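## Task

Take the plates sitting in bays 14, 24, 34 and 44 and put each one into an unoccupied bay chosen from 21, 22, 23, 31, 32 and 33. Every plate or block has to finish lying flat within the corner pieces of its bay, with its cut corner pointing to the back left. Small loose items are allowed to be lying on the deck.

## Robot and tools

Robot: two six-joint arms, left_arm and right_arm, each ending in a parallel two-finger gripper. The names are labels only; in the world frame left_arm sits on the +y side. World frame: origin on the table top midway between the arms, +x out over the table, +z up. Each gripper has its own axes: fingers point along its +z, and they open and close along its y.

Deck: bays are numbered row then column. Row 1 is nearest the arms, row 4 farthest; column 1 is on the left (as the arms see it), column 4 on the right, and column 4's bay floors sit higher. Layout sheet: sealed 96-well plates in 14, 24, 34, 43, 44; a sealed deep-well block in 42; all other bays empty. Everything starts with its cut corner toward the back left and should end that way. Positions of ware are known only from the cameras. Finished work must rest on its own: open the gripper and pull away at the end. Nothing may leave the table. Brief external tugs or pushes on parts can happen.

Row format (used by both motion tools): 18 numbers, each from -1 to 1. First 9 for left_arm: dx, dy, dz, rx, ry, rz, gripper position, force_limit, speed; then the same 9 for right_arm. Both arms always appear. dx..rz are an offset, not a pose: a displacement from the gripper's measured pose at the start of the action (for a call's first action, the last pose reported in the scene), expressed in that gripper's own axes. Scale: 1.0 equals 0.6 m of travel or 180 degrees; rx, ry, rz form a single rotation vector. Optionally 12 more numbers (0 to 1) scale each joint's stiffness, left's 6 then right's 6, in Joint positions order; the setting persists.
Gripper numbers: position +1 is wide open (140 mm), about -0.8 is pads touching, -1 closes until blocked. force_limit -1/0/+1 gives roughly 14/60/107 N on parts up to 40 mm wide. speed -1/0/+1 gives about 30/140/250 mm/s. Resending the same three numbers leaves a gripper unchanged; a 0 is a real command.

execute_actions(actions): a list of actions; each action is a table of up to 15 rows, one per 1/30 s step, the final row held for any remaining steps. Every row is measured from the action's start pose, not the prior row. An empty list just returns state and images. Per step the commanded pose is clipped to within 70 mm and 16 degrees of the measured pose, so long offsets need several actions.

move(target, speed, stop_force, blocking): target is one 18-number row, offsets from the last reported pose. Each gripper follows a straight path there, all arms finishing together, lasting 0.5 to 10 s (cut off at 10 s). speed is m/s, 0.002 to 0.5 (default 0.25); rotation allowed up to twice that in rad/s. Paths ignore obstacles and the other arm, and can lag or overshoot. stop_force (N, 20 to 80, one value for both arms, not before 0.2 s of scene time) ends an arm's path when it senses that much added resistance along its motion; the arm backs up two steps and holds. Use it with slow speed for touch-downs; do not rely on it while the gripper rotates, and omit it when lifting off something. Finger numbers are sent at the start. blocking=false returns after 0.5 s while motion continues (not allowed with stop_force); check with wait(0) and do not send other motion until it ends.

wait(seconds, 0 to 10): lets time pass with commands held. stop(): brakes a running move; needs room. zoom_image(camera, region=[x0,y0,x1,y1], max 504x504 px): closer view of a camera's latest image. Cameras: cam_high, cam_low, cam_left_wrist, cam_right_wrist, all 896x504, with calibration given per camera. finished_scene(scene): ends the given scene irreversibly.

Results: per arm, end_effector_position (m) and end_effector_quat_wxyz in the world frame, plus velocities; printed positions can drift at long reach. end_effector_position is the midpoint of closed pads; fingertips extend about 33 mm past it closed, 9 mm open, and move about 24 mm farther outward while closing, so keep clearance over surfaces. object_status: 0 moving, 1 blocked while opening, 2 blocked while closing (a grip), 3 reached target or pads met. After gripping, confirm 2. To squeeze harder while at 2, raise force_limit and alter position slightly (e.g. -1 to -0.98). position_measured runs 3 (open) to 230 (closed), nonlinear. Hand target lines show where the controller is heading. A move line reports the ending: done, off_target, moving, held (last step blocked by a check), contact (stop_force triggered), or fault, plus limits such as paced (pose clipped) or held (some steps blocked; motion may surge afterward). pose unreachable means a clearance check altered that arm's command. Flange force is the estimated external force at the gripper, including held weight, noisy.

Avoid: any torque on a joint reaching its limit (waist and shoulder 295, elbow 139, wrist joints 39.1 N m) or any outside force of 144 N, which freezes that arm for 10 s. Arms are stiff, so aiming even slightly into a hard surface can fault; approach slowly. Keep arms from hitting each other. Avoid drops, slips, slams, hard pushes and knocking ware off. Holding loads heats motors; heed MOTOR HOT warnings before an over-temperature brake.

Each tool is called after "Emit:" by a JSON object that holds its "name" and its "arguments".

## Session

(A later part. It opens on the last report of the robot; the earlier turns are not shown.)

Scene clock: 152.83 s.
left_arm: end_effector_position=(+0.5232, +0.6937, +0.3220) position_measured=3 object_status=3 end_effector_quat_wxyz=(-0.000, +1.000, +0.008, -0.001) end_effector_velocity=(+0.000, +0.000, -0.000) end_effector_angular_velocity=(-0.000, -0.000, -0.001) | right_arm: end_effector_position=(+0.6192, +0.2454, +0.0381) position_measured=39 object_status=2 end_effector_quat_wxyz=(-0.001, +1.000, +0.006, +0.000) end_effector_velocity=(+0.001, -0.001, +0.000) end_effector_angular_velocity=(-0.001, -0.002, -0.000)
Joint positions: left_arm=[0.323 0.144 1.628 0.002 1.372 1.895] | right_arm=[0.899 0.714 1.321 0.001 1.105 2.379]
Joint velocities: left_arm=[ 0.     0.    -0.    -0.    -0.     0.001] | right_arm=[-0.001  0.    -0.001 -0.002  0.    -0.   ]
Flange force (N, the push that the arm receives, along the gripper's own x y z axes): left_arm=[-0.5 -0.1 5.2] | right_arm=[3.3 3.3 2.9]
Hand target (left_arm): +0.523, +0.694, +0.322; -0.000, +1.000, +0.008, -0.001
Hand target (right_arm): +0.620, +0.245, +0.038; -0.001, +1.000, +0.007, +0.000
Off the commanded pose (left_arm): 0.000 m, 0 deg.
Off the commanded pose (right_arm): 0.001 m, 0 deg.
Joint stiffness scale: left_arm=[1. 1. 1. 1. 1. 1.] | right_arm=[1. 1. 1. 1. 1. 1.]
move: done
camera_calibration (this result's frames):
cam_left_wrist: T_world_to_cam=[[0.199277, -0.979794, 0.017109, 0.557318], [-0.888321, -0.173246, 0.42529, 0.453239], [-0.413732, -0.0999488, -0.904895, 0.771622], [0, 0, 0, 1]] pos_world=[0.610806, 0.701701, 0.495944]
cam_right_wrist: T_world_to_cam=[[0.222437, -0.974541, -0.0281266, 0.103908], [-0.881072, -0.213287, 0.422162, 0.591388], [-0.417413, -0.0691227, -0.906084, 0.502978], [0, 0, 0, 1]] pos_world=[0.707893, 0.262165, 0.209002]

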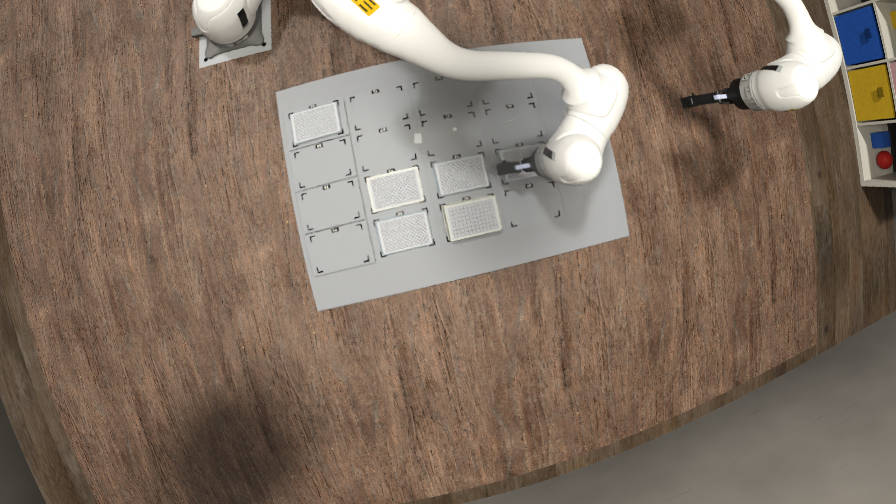

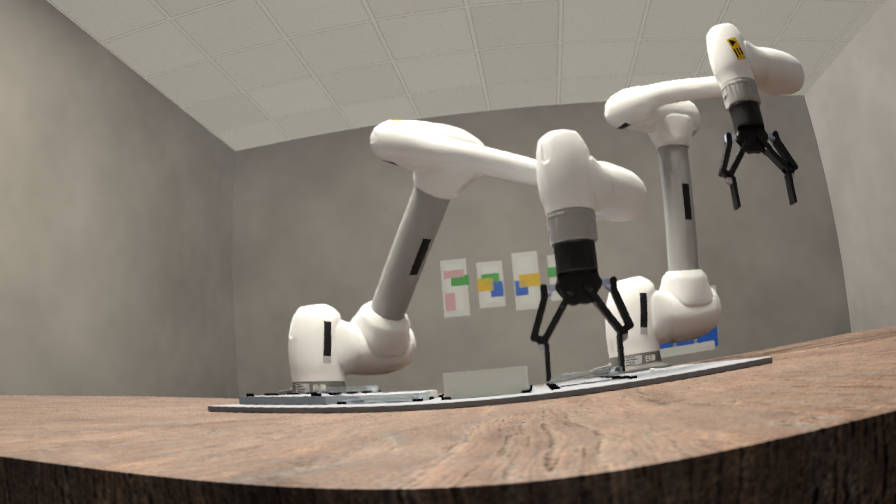

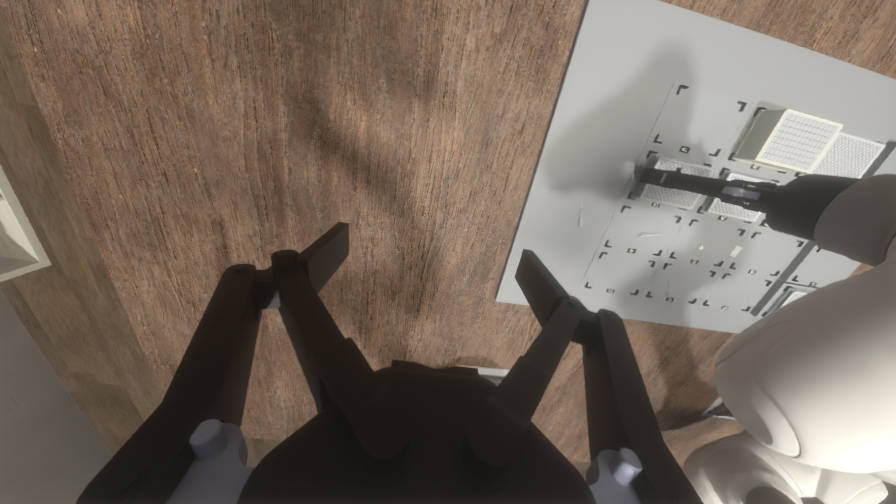

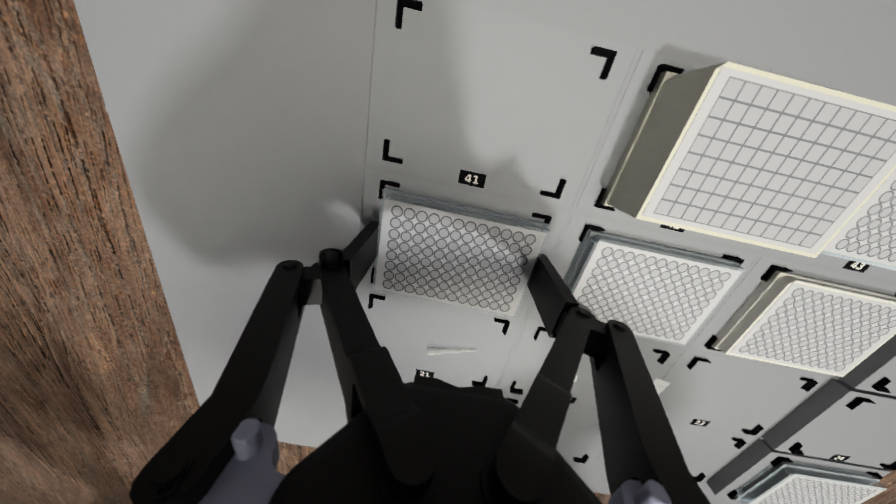

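Emit:
{"name": "move", "arguments": {"target": [0,0,0,0,0,0,1,0,0, 0.0005,-0.0007,0.023,0,0,0,-1,0.2,-0.7], "speed": 0.01, "stop_force": 20}}

Emit:
{"name": "zoom_image", "arguments": {"camera": "cam_right_wrist", "region": [320, 120, 600, 340]}}

Scene clock: 156.33 s.
left_arm: end_effector_position=(+0.5232, +0.6937, +0.3220) position_measured=3 object_status=3 end_effector_quat_wxyz=(-0.000, +1.000, +0.008, -0.001) end_effector_velocity=(+0.000, -0.000, -0.001) end_effector_angular_velocity=(-0.001, +0.001, +0.000) | right_arm: end_effector_position=(+0.6202, +0.2464, +0.0312) position_measured=39 object_status=2 end_effector_quat_wxyz=(-0.002, +1.000, +0.006, +0.001) end_effector_velocity=(+0.000, +0.000, +0.000) end_effector_angular_velocity=(+0.001, -0.001, -0.000)
Joint positions: left_arm=[0.323 0.144 1.628 0.002 1.372 1.895] | right_arm=[0.899 0.72  1.324 0.001 1.094 2.379]
Joint velocities: left_arm=[ 0.     0.001  0.    -0.001  0.     0.   ] | right_arm=[ 0.     0.    -0.    -0.    -0.001  0.   ]
Flange force (N, the push that the arm receives, along the gripper's own x y z axes): left_arm=[-1.1 0.6 5.8] | right_arm=[-1.0 7.4 -7.9]
Hand target (left_arm): +0.523, +0.694, +0.322; -0.000, +1.000, +0.008, -0.001
Hand target (right_arm): +0.619, +0.246, +0.024; -0.001, +1.000, +0.006, +0.000
Off the commanded pose (left_arm): 0.000 m, 0 deg.
Off the commanded pose (right_arm): 0.007 m, 0 deg.
Joint stiffness scale: left_arm=[1. 1. 1. 1. 1. 1.] | right_arm=[1. 1. 1. 1. 1. 1.]
move: off_target (right_arm)
camera_calibration (this result's frames):
cam_left_wrist: T_world_to_cam=[[0.199277, -0.979794, 0.0171089, 0.557318], [-0.888321, -0.173246, 0.42529, 0.453239], [-0.413732, -0.0999486, -0.904896, 0.771622], [0, 0, 0, 1]] pos_world=[0.610806, 0.701701, 0.495944]
cam_right_wrist: T_world_to_cam=[[0.222414, -0.974505, -0.0295233, 0.104509], [-0.881804, -0.213989, 0.420273, 0.596091], [-0.415876, -0.0674409, -0.906917, 0.495885], [0, 0, 0, 1]] pos_world=[0.708618, 0.262844, 0.202291]

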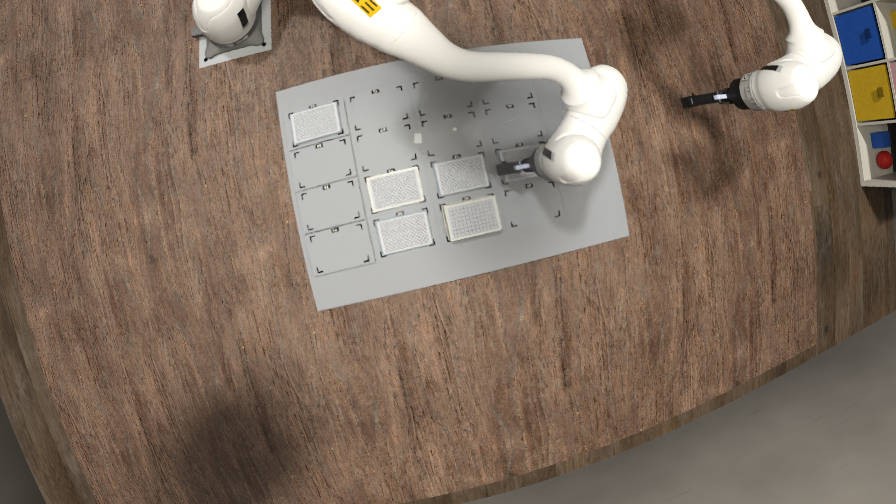

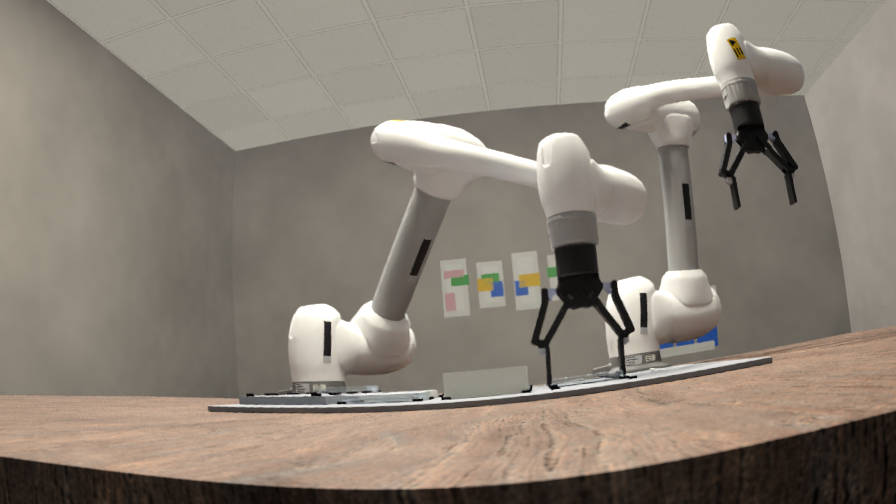

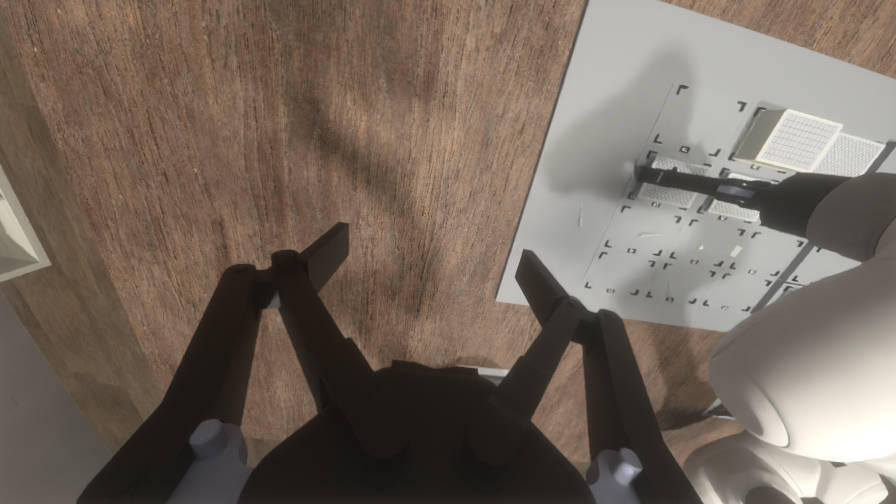

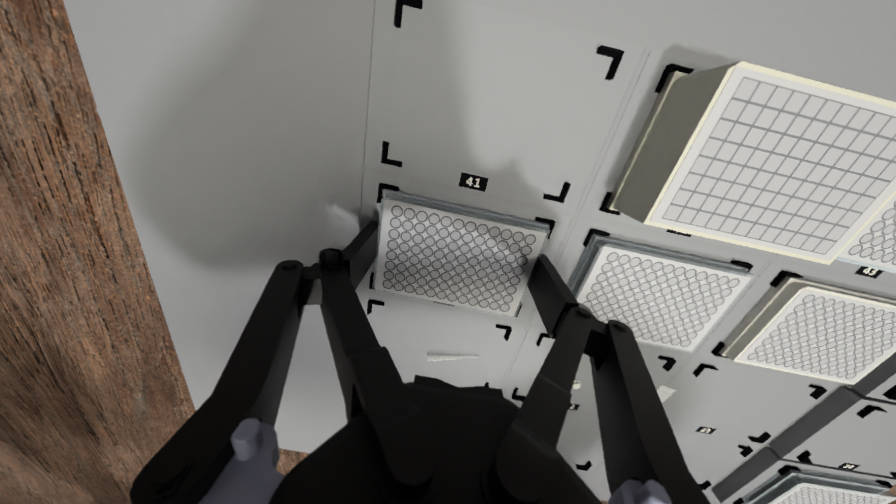

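Region (320, 120, 600, 340) of cam_right_wrist's 896x504 image, scaled by 1.800, with more detail than that image has; it fills the top 396 rows of this view, and the rest is white.

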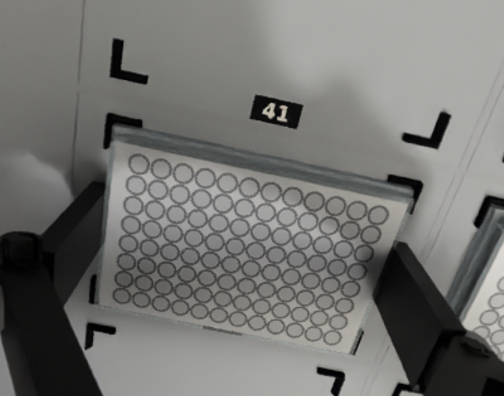

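Emit:
{"name": "move", "arguments": {"target": [0,0,0,0,0,0,1,0,0, 0,0,0,0,0,0,0.87,0.2,-0.5]}}

Emit:
{"name": "move", "arguments": {"target": [0,0,0,0,0,0,1,0,0, 0,0,-0.065,0,0,0,0.87,0.2,-0.5], "speed": 0.1}}

Emit:
{"name": "move", "arguments": {"target": [0,0,0,0,0,0,1,0,0, -0.3688,0.8163,0,0,0,-0.002,1,0.2,-0.5], "speed": 0.3}}

Emit:
{"name": "zoom_image", "arguments": {"camera": "cam_right_wrist", "region": [320, 120, 600, 340]}}

Scene clock: 160.67 s.
left_arm: end_effector_position=(+0.5232, +0.6937, +0.3220) position_measured=3 object_status=3 end_effector_quat_wxyz=(-0.000, +1.000, +0.008, -0.001) end_effector_velocity=(+0.000, +0.000, +0.000) end_effector_angular_velocity=(+0.000, -0.001, -0.000) | right_arm: end_effector_position=(+0.6203, +0.2464, +0.0312) position_measured=20 object_status=3 end_effector_quat_wxyz=(-0.002, +1.000, +0.006, +0.001) end_effector_velocity=(+0.000, -0.000, +0.000) end_effector_angular_velocity=(+0.000, -0.000, -0.001)
Joint positions: left_arm=[0.323 0.144 1.628 0.002 1.372 1.895] | right_arm=[0.899 0.72  1.324 0.001 1.094 2.379]
Joint velocities: left_arm=[ 0. -0. -0. -0. -0.  0.] | right_arm=[-0.001  0.    -0.     0.     0.     0.   ]
Flange force (N, the push that the arm receives, along the gripper's own x y z axes): left_arm=[-0.6 1.2 4.7] | right_arm=[4.3 2.3 2.2]
Hand target (left_arm): +0.523, +0.694, +0.322; -0.000, +1.000, +0.008, -0.001
Hand target (right_arm): +0.620, +0.246, +0.031; -0.002, +1.000, +0.006, +0.001
Off the commanded pose (left_arm): 0.000 m, 0 deg.
Off the commanded pose (right_arm): 0.000 m, 0 deg.
Joint stiffness scale: left_arm=[1. 1. 1. 1. 1. 1.] | right_arm=[1. 1. 1. 1. 1. 1.]
move: done
camera_calibration (this result's frames):
cam_left_wrist: T_world_to_cam=[[0.199277, -0.979794, 0.0171089, 0.557318], [-0.888321, -0.173246, 0.42529, 0.453239], [-0.413732, -0.0999486, -0.904896, 0.771622], [0, 0, 0, 1]] pos_world=[0.610806, 0.701701, 0.495944]
cam_right_wrist: T_world_to_cam=[[0.222416, -0.974503, -0.0295796, 0.104528], [-0.881833, -0.21402, 0.420197, 0.596139], [-0.415814, -0.0673743, -0.906951, 0.495853], [0, 0, 0, 1]] pos_world=[0.708629, 0.262856, 0.20231]

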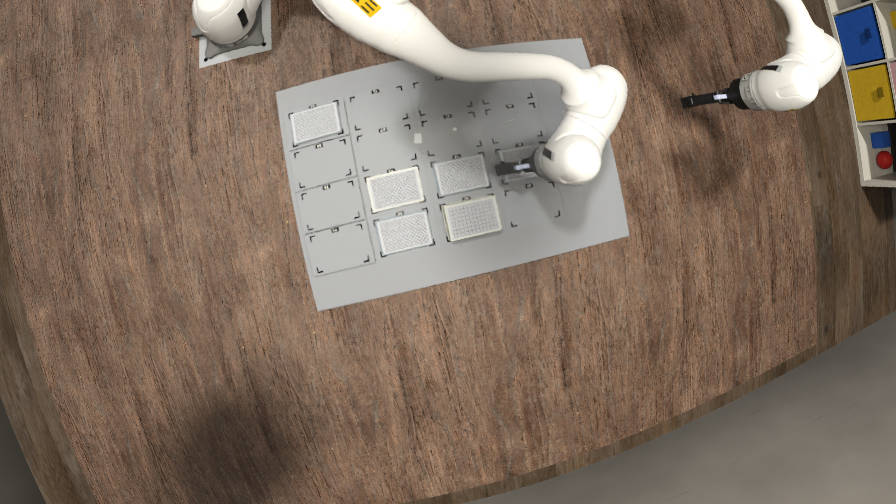

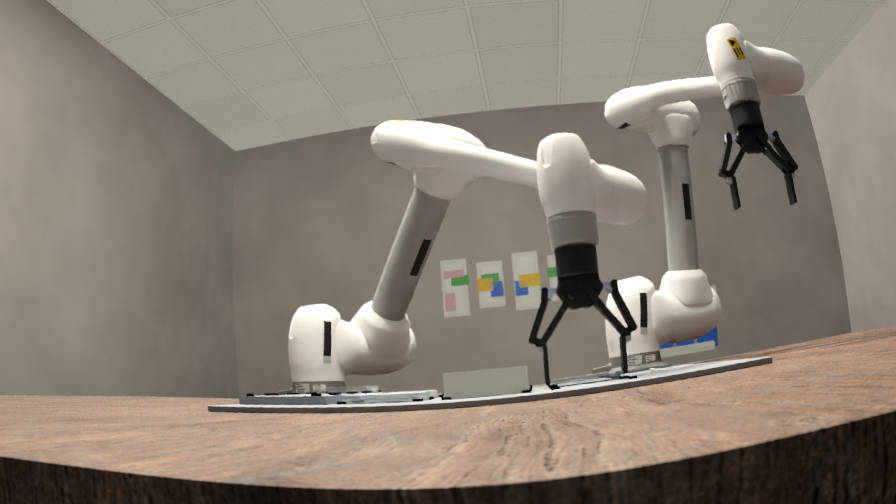

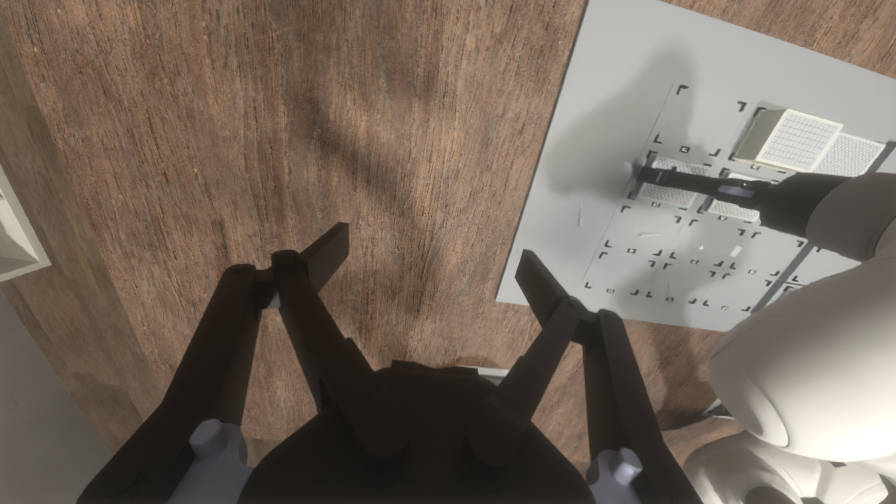

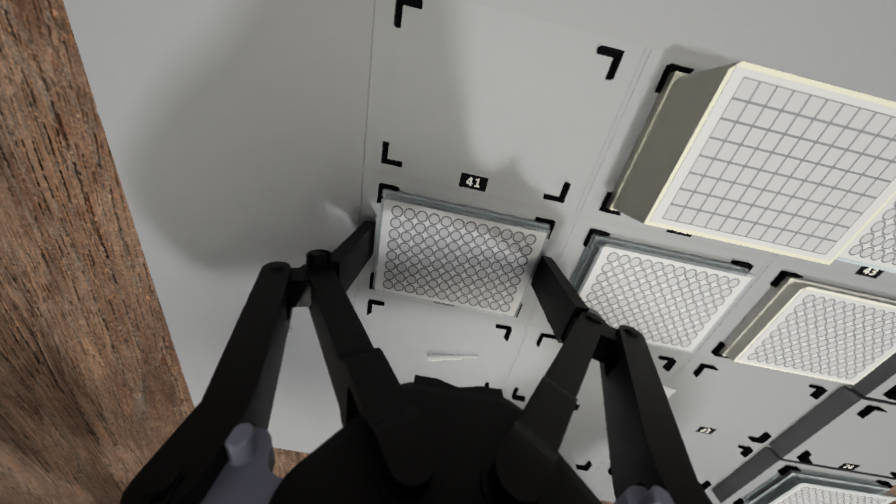

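Scene clock: 161.53 s.
left_arm: end_effector_position=(+0.5232, +0.6937, +0.3220) position_measured=3 object_status=3 end_effector_quat_wxyz=(-0.000, +1.000, +0.008, -0.001) end_effector_velocity=(-0.000, -0.000, -0.000) end_effector_angular_velocity=(-0.002, +0.002, +0.000) | right_arm: end_effector_position=(+0.6199, +0.2460, +0.0652) position_measured=20 object_status=3 end_effector_quat_wxyz=(-0.001, +1.000, +0.006, +0.001) end_effector_velocity=(-0.001, -0.000, +0.001) end_effector_angular_velocity=(-0.002, +0.002, +0.001)
Joint positions: left_arm=[0.323 0.144 1.628 0.002 1.372 1.895] | right_arm=[0.899 0.696 1.301 0.001 1.143 2.379]
Joint velocities: left_arm=[ 0.     0.001  0.    -0.001  0.001  0.   ] | right_arm=[ 0.    -0.    -0.001  0.     0.004 -0.   ]
Flange force (N, the push that the arm receives, along the gripper's own x y z axes): left_arm=[-0.5 1.6 5.6] | right_arm=[3.6 2.2 3.5]
Hand target (left_arm): +0.523, +0.694, +0.322; -0.000, +1.000, +0.008, -0.001
Hand target (right_arm): +0.620, +0.246, +0.070; -0.002, +1.000, +0.006, +0.001
Off the commanded pose (left_arm): 0.000 m, 0 deg.
Off the commanded pose (right_arm): 0.005 m, 0 deg.
Joint stiffness scale: left_arm=[1. 1. 1. 1. 1. 1.] | right_arm=[1. 1. 1. 1. 1. 1.]
move: off_target (right_arm)
camera_calibration (this result's frames):
cam_left_wrist: T_world_to_cam=[[0.199277, -0.979794, 0.0171088, 0.557318], [-0.888321, -0.173246, 0.42529, 0.453239], [-0.413732, -0.0999485, -0.904896, 0.771622], [0, 0, 0, 1]] pos_world=[0.610806, 0.701701, 0.495944]
cam_right_wrist: T_world_to_cam=[[0.222407, -0.974532, -0.0286685, 0.10516], [-0.881354, -0.21354, 0.421445, 0.580924], [-0.416834, -0.0684653, -0.9064, 0.527327], [0, 0, 0, 1]] pos_world=[0.708419, 0.262636, 0.236156]

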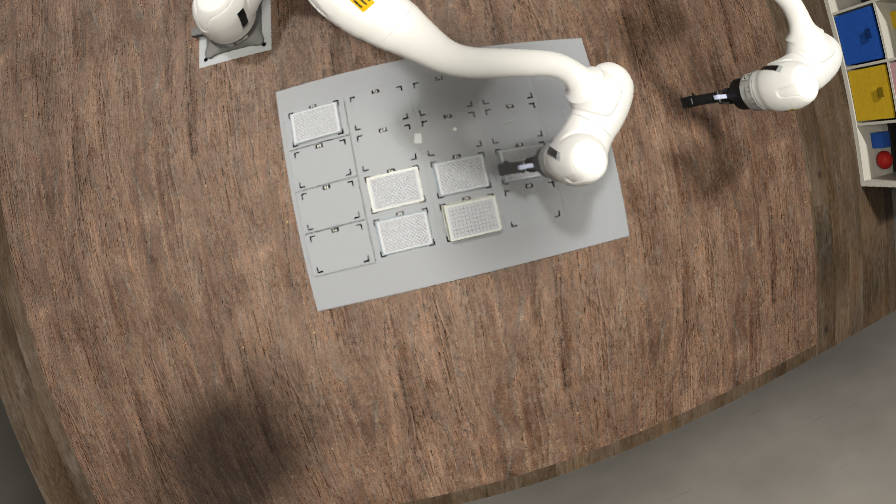

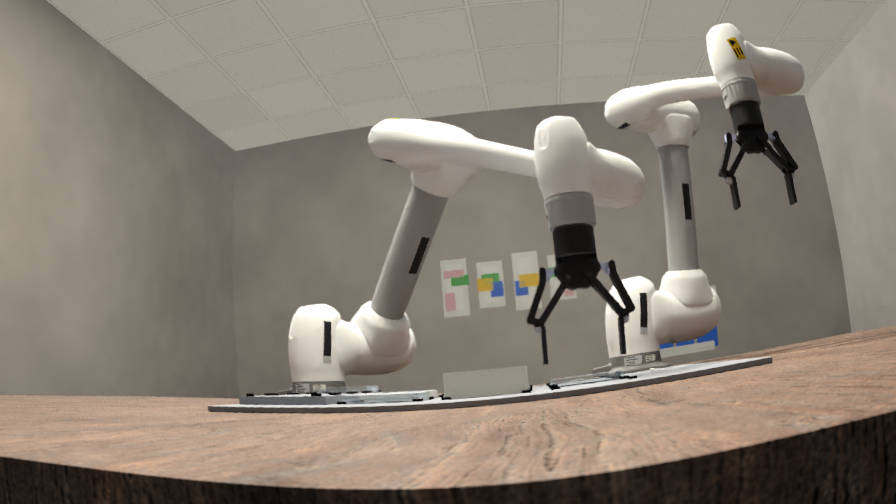

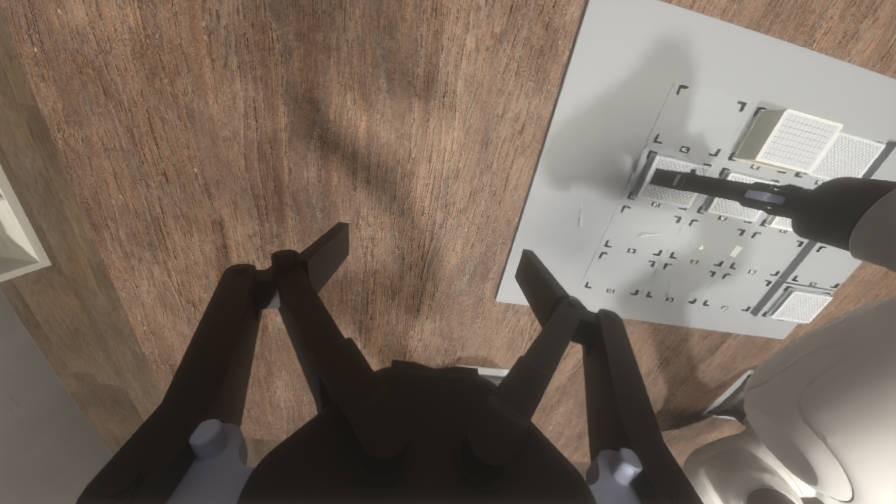

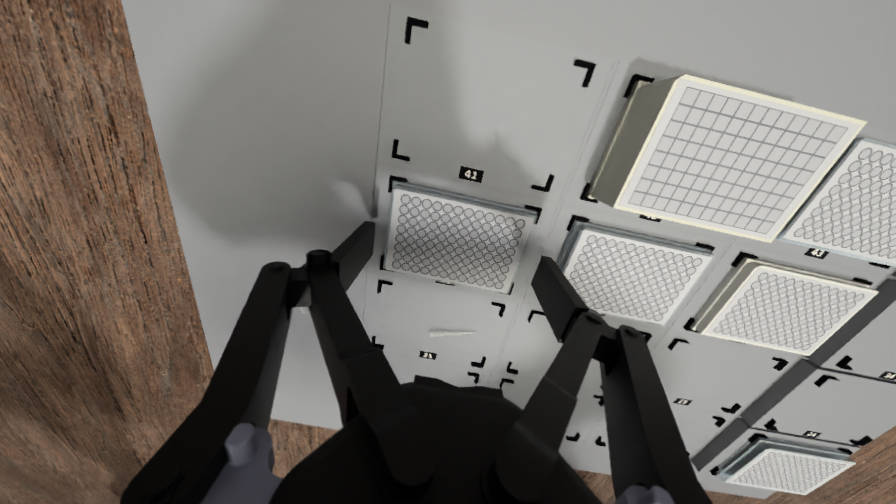

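Scene clock: 163.97 s.
left_arm: end_effector_position=(+0.5232, +0.6937, +0.3220) position_measured=3 object_status=3 end_effector_quat_wxyz=(-0.000, +1.000, +0.008, -0.001) end_effector_velocity=(-0.000, +0.000, -0.000) end_effector_angular_velocity=(-0.001, +0.000, +0.002) | right_arm: end_effector_position=(+0.4050, -0.2461, +0.0649) position_measured=3 object_status=3 end_effector_quat_wxyz=(+0.001, +1.000, +0.007, -0.001) end_effector_velocity=(+0.000, -0.001, +0.001) end_effector_angular_velocity=(+0.002, -0.001, +0.001)
Joint positions: left_arm=[0.323 0.144 1.628 0.002 1.372 1.895] | right_arm=[ 0.475  0.017  2.289 -0.002  0.838  1.954]
Joint velocities: left_arm=[ 0.001  0.     0.    -0.001  0.    -0.001] | right_arm=[-0.005 -0.003  0.001  0.003  0.    -0.008]
Flange force (N, the push that the arm receives, along the gripper's own x y z axes): left_arm=[0.3 1.0 4.7] | right_arm=[7.9 13.6 5.2]
Hand target (left_arm): +0.523, +0.694, +0.322; -0.000, +1.000, +0.008, -0.001
Hand target (right_arm): +0.404, -0.247, +0.065; -0.001, +1.000, +0.010, +0.000
Off the commanded pose (left_arm): 0.000 m, 0 deg.
Off the commanded pose (right_arm): 0.001 m, 0 deg.
Joint stiffness scale: left_arm=[1. 1. 1. 1. 1. 1.] | right_arm=[1. 1. 1. 1. 1. 1.]
move: done
camera_calibration (this result's frames):
cam_left_wrist: T_world_to_cam=[[0.199277, -0.979794, 0.017109, 0.557318], [-0.888321, -0.173246, 0.42529, 0.453239], [-0.413732, -0.0999487, -0.904896, 0.771622], [0, 0, 0, 1]] pos_world=[0.610806, 0.701701, 0.495944]
cam_right_wrist: T_world_to_cam=[[0.224502, -0.974147, -0.0252318, -0.327548], [-0.879582, -0.213718, 0.425042, 0.28558], [-0.419446, -0.0732295, -0.904822, 0.403627], [0, 0, 0, 1]] pos_world=[0.494025, -0.228489, 0.235562]

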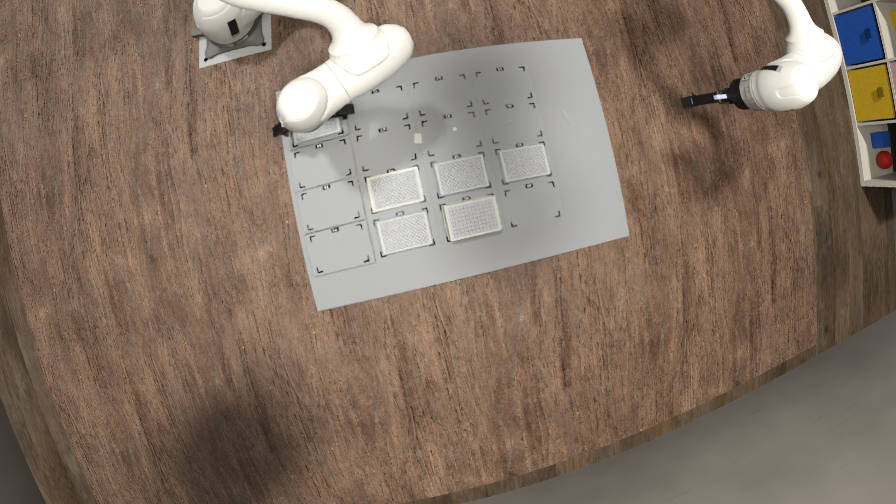

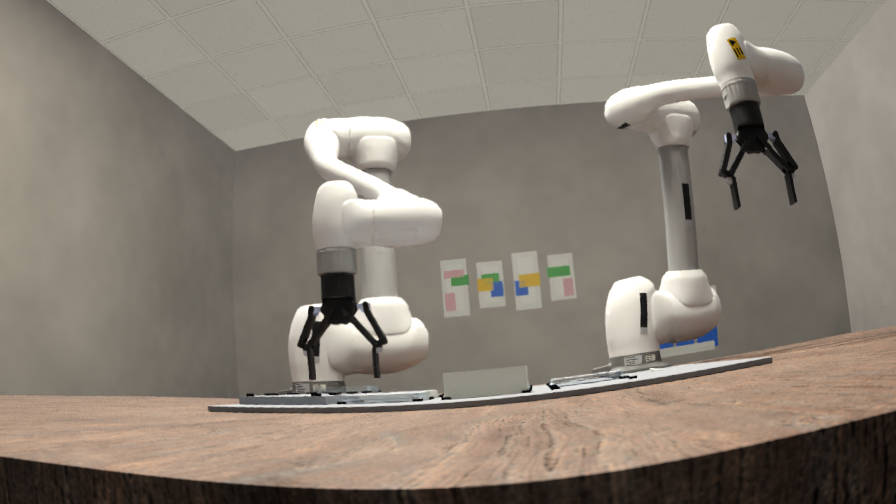

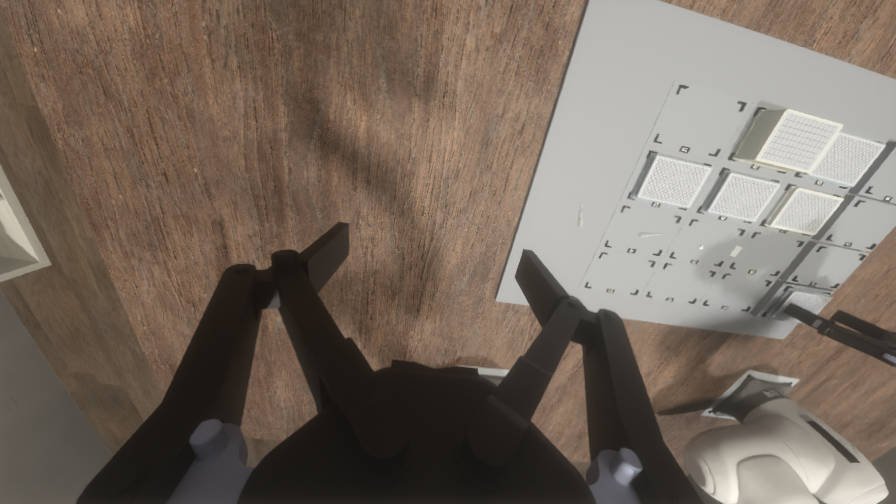

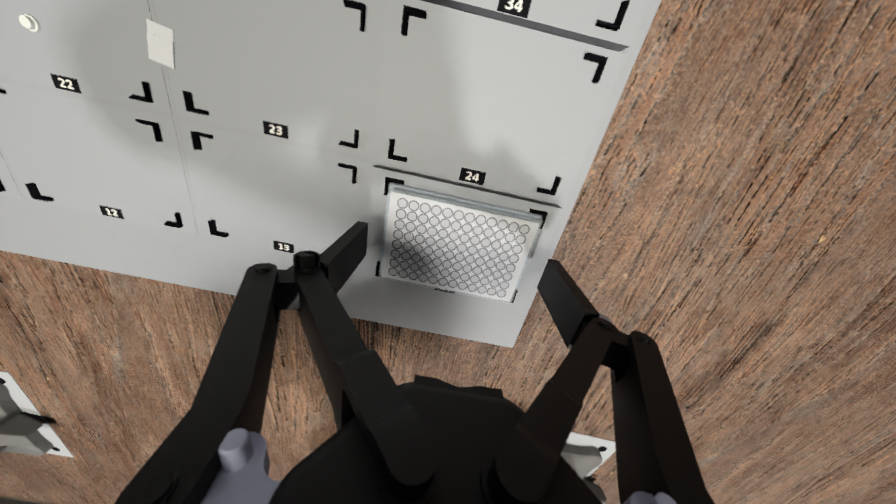

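Region (320, 120, 600, 340) of cam_right_wrist's 896x504 image, scaled by 1.800, with more detail than that image has; it fills the top 396 rows of this view, and the rest is white.

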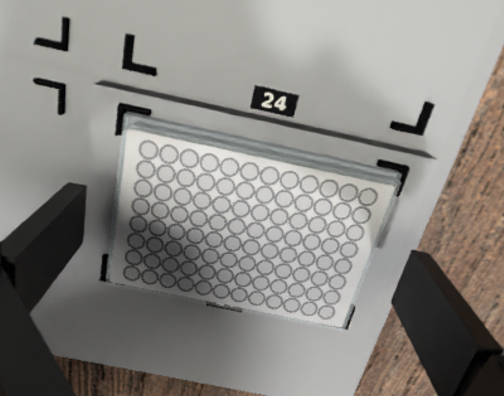

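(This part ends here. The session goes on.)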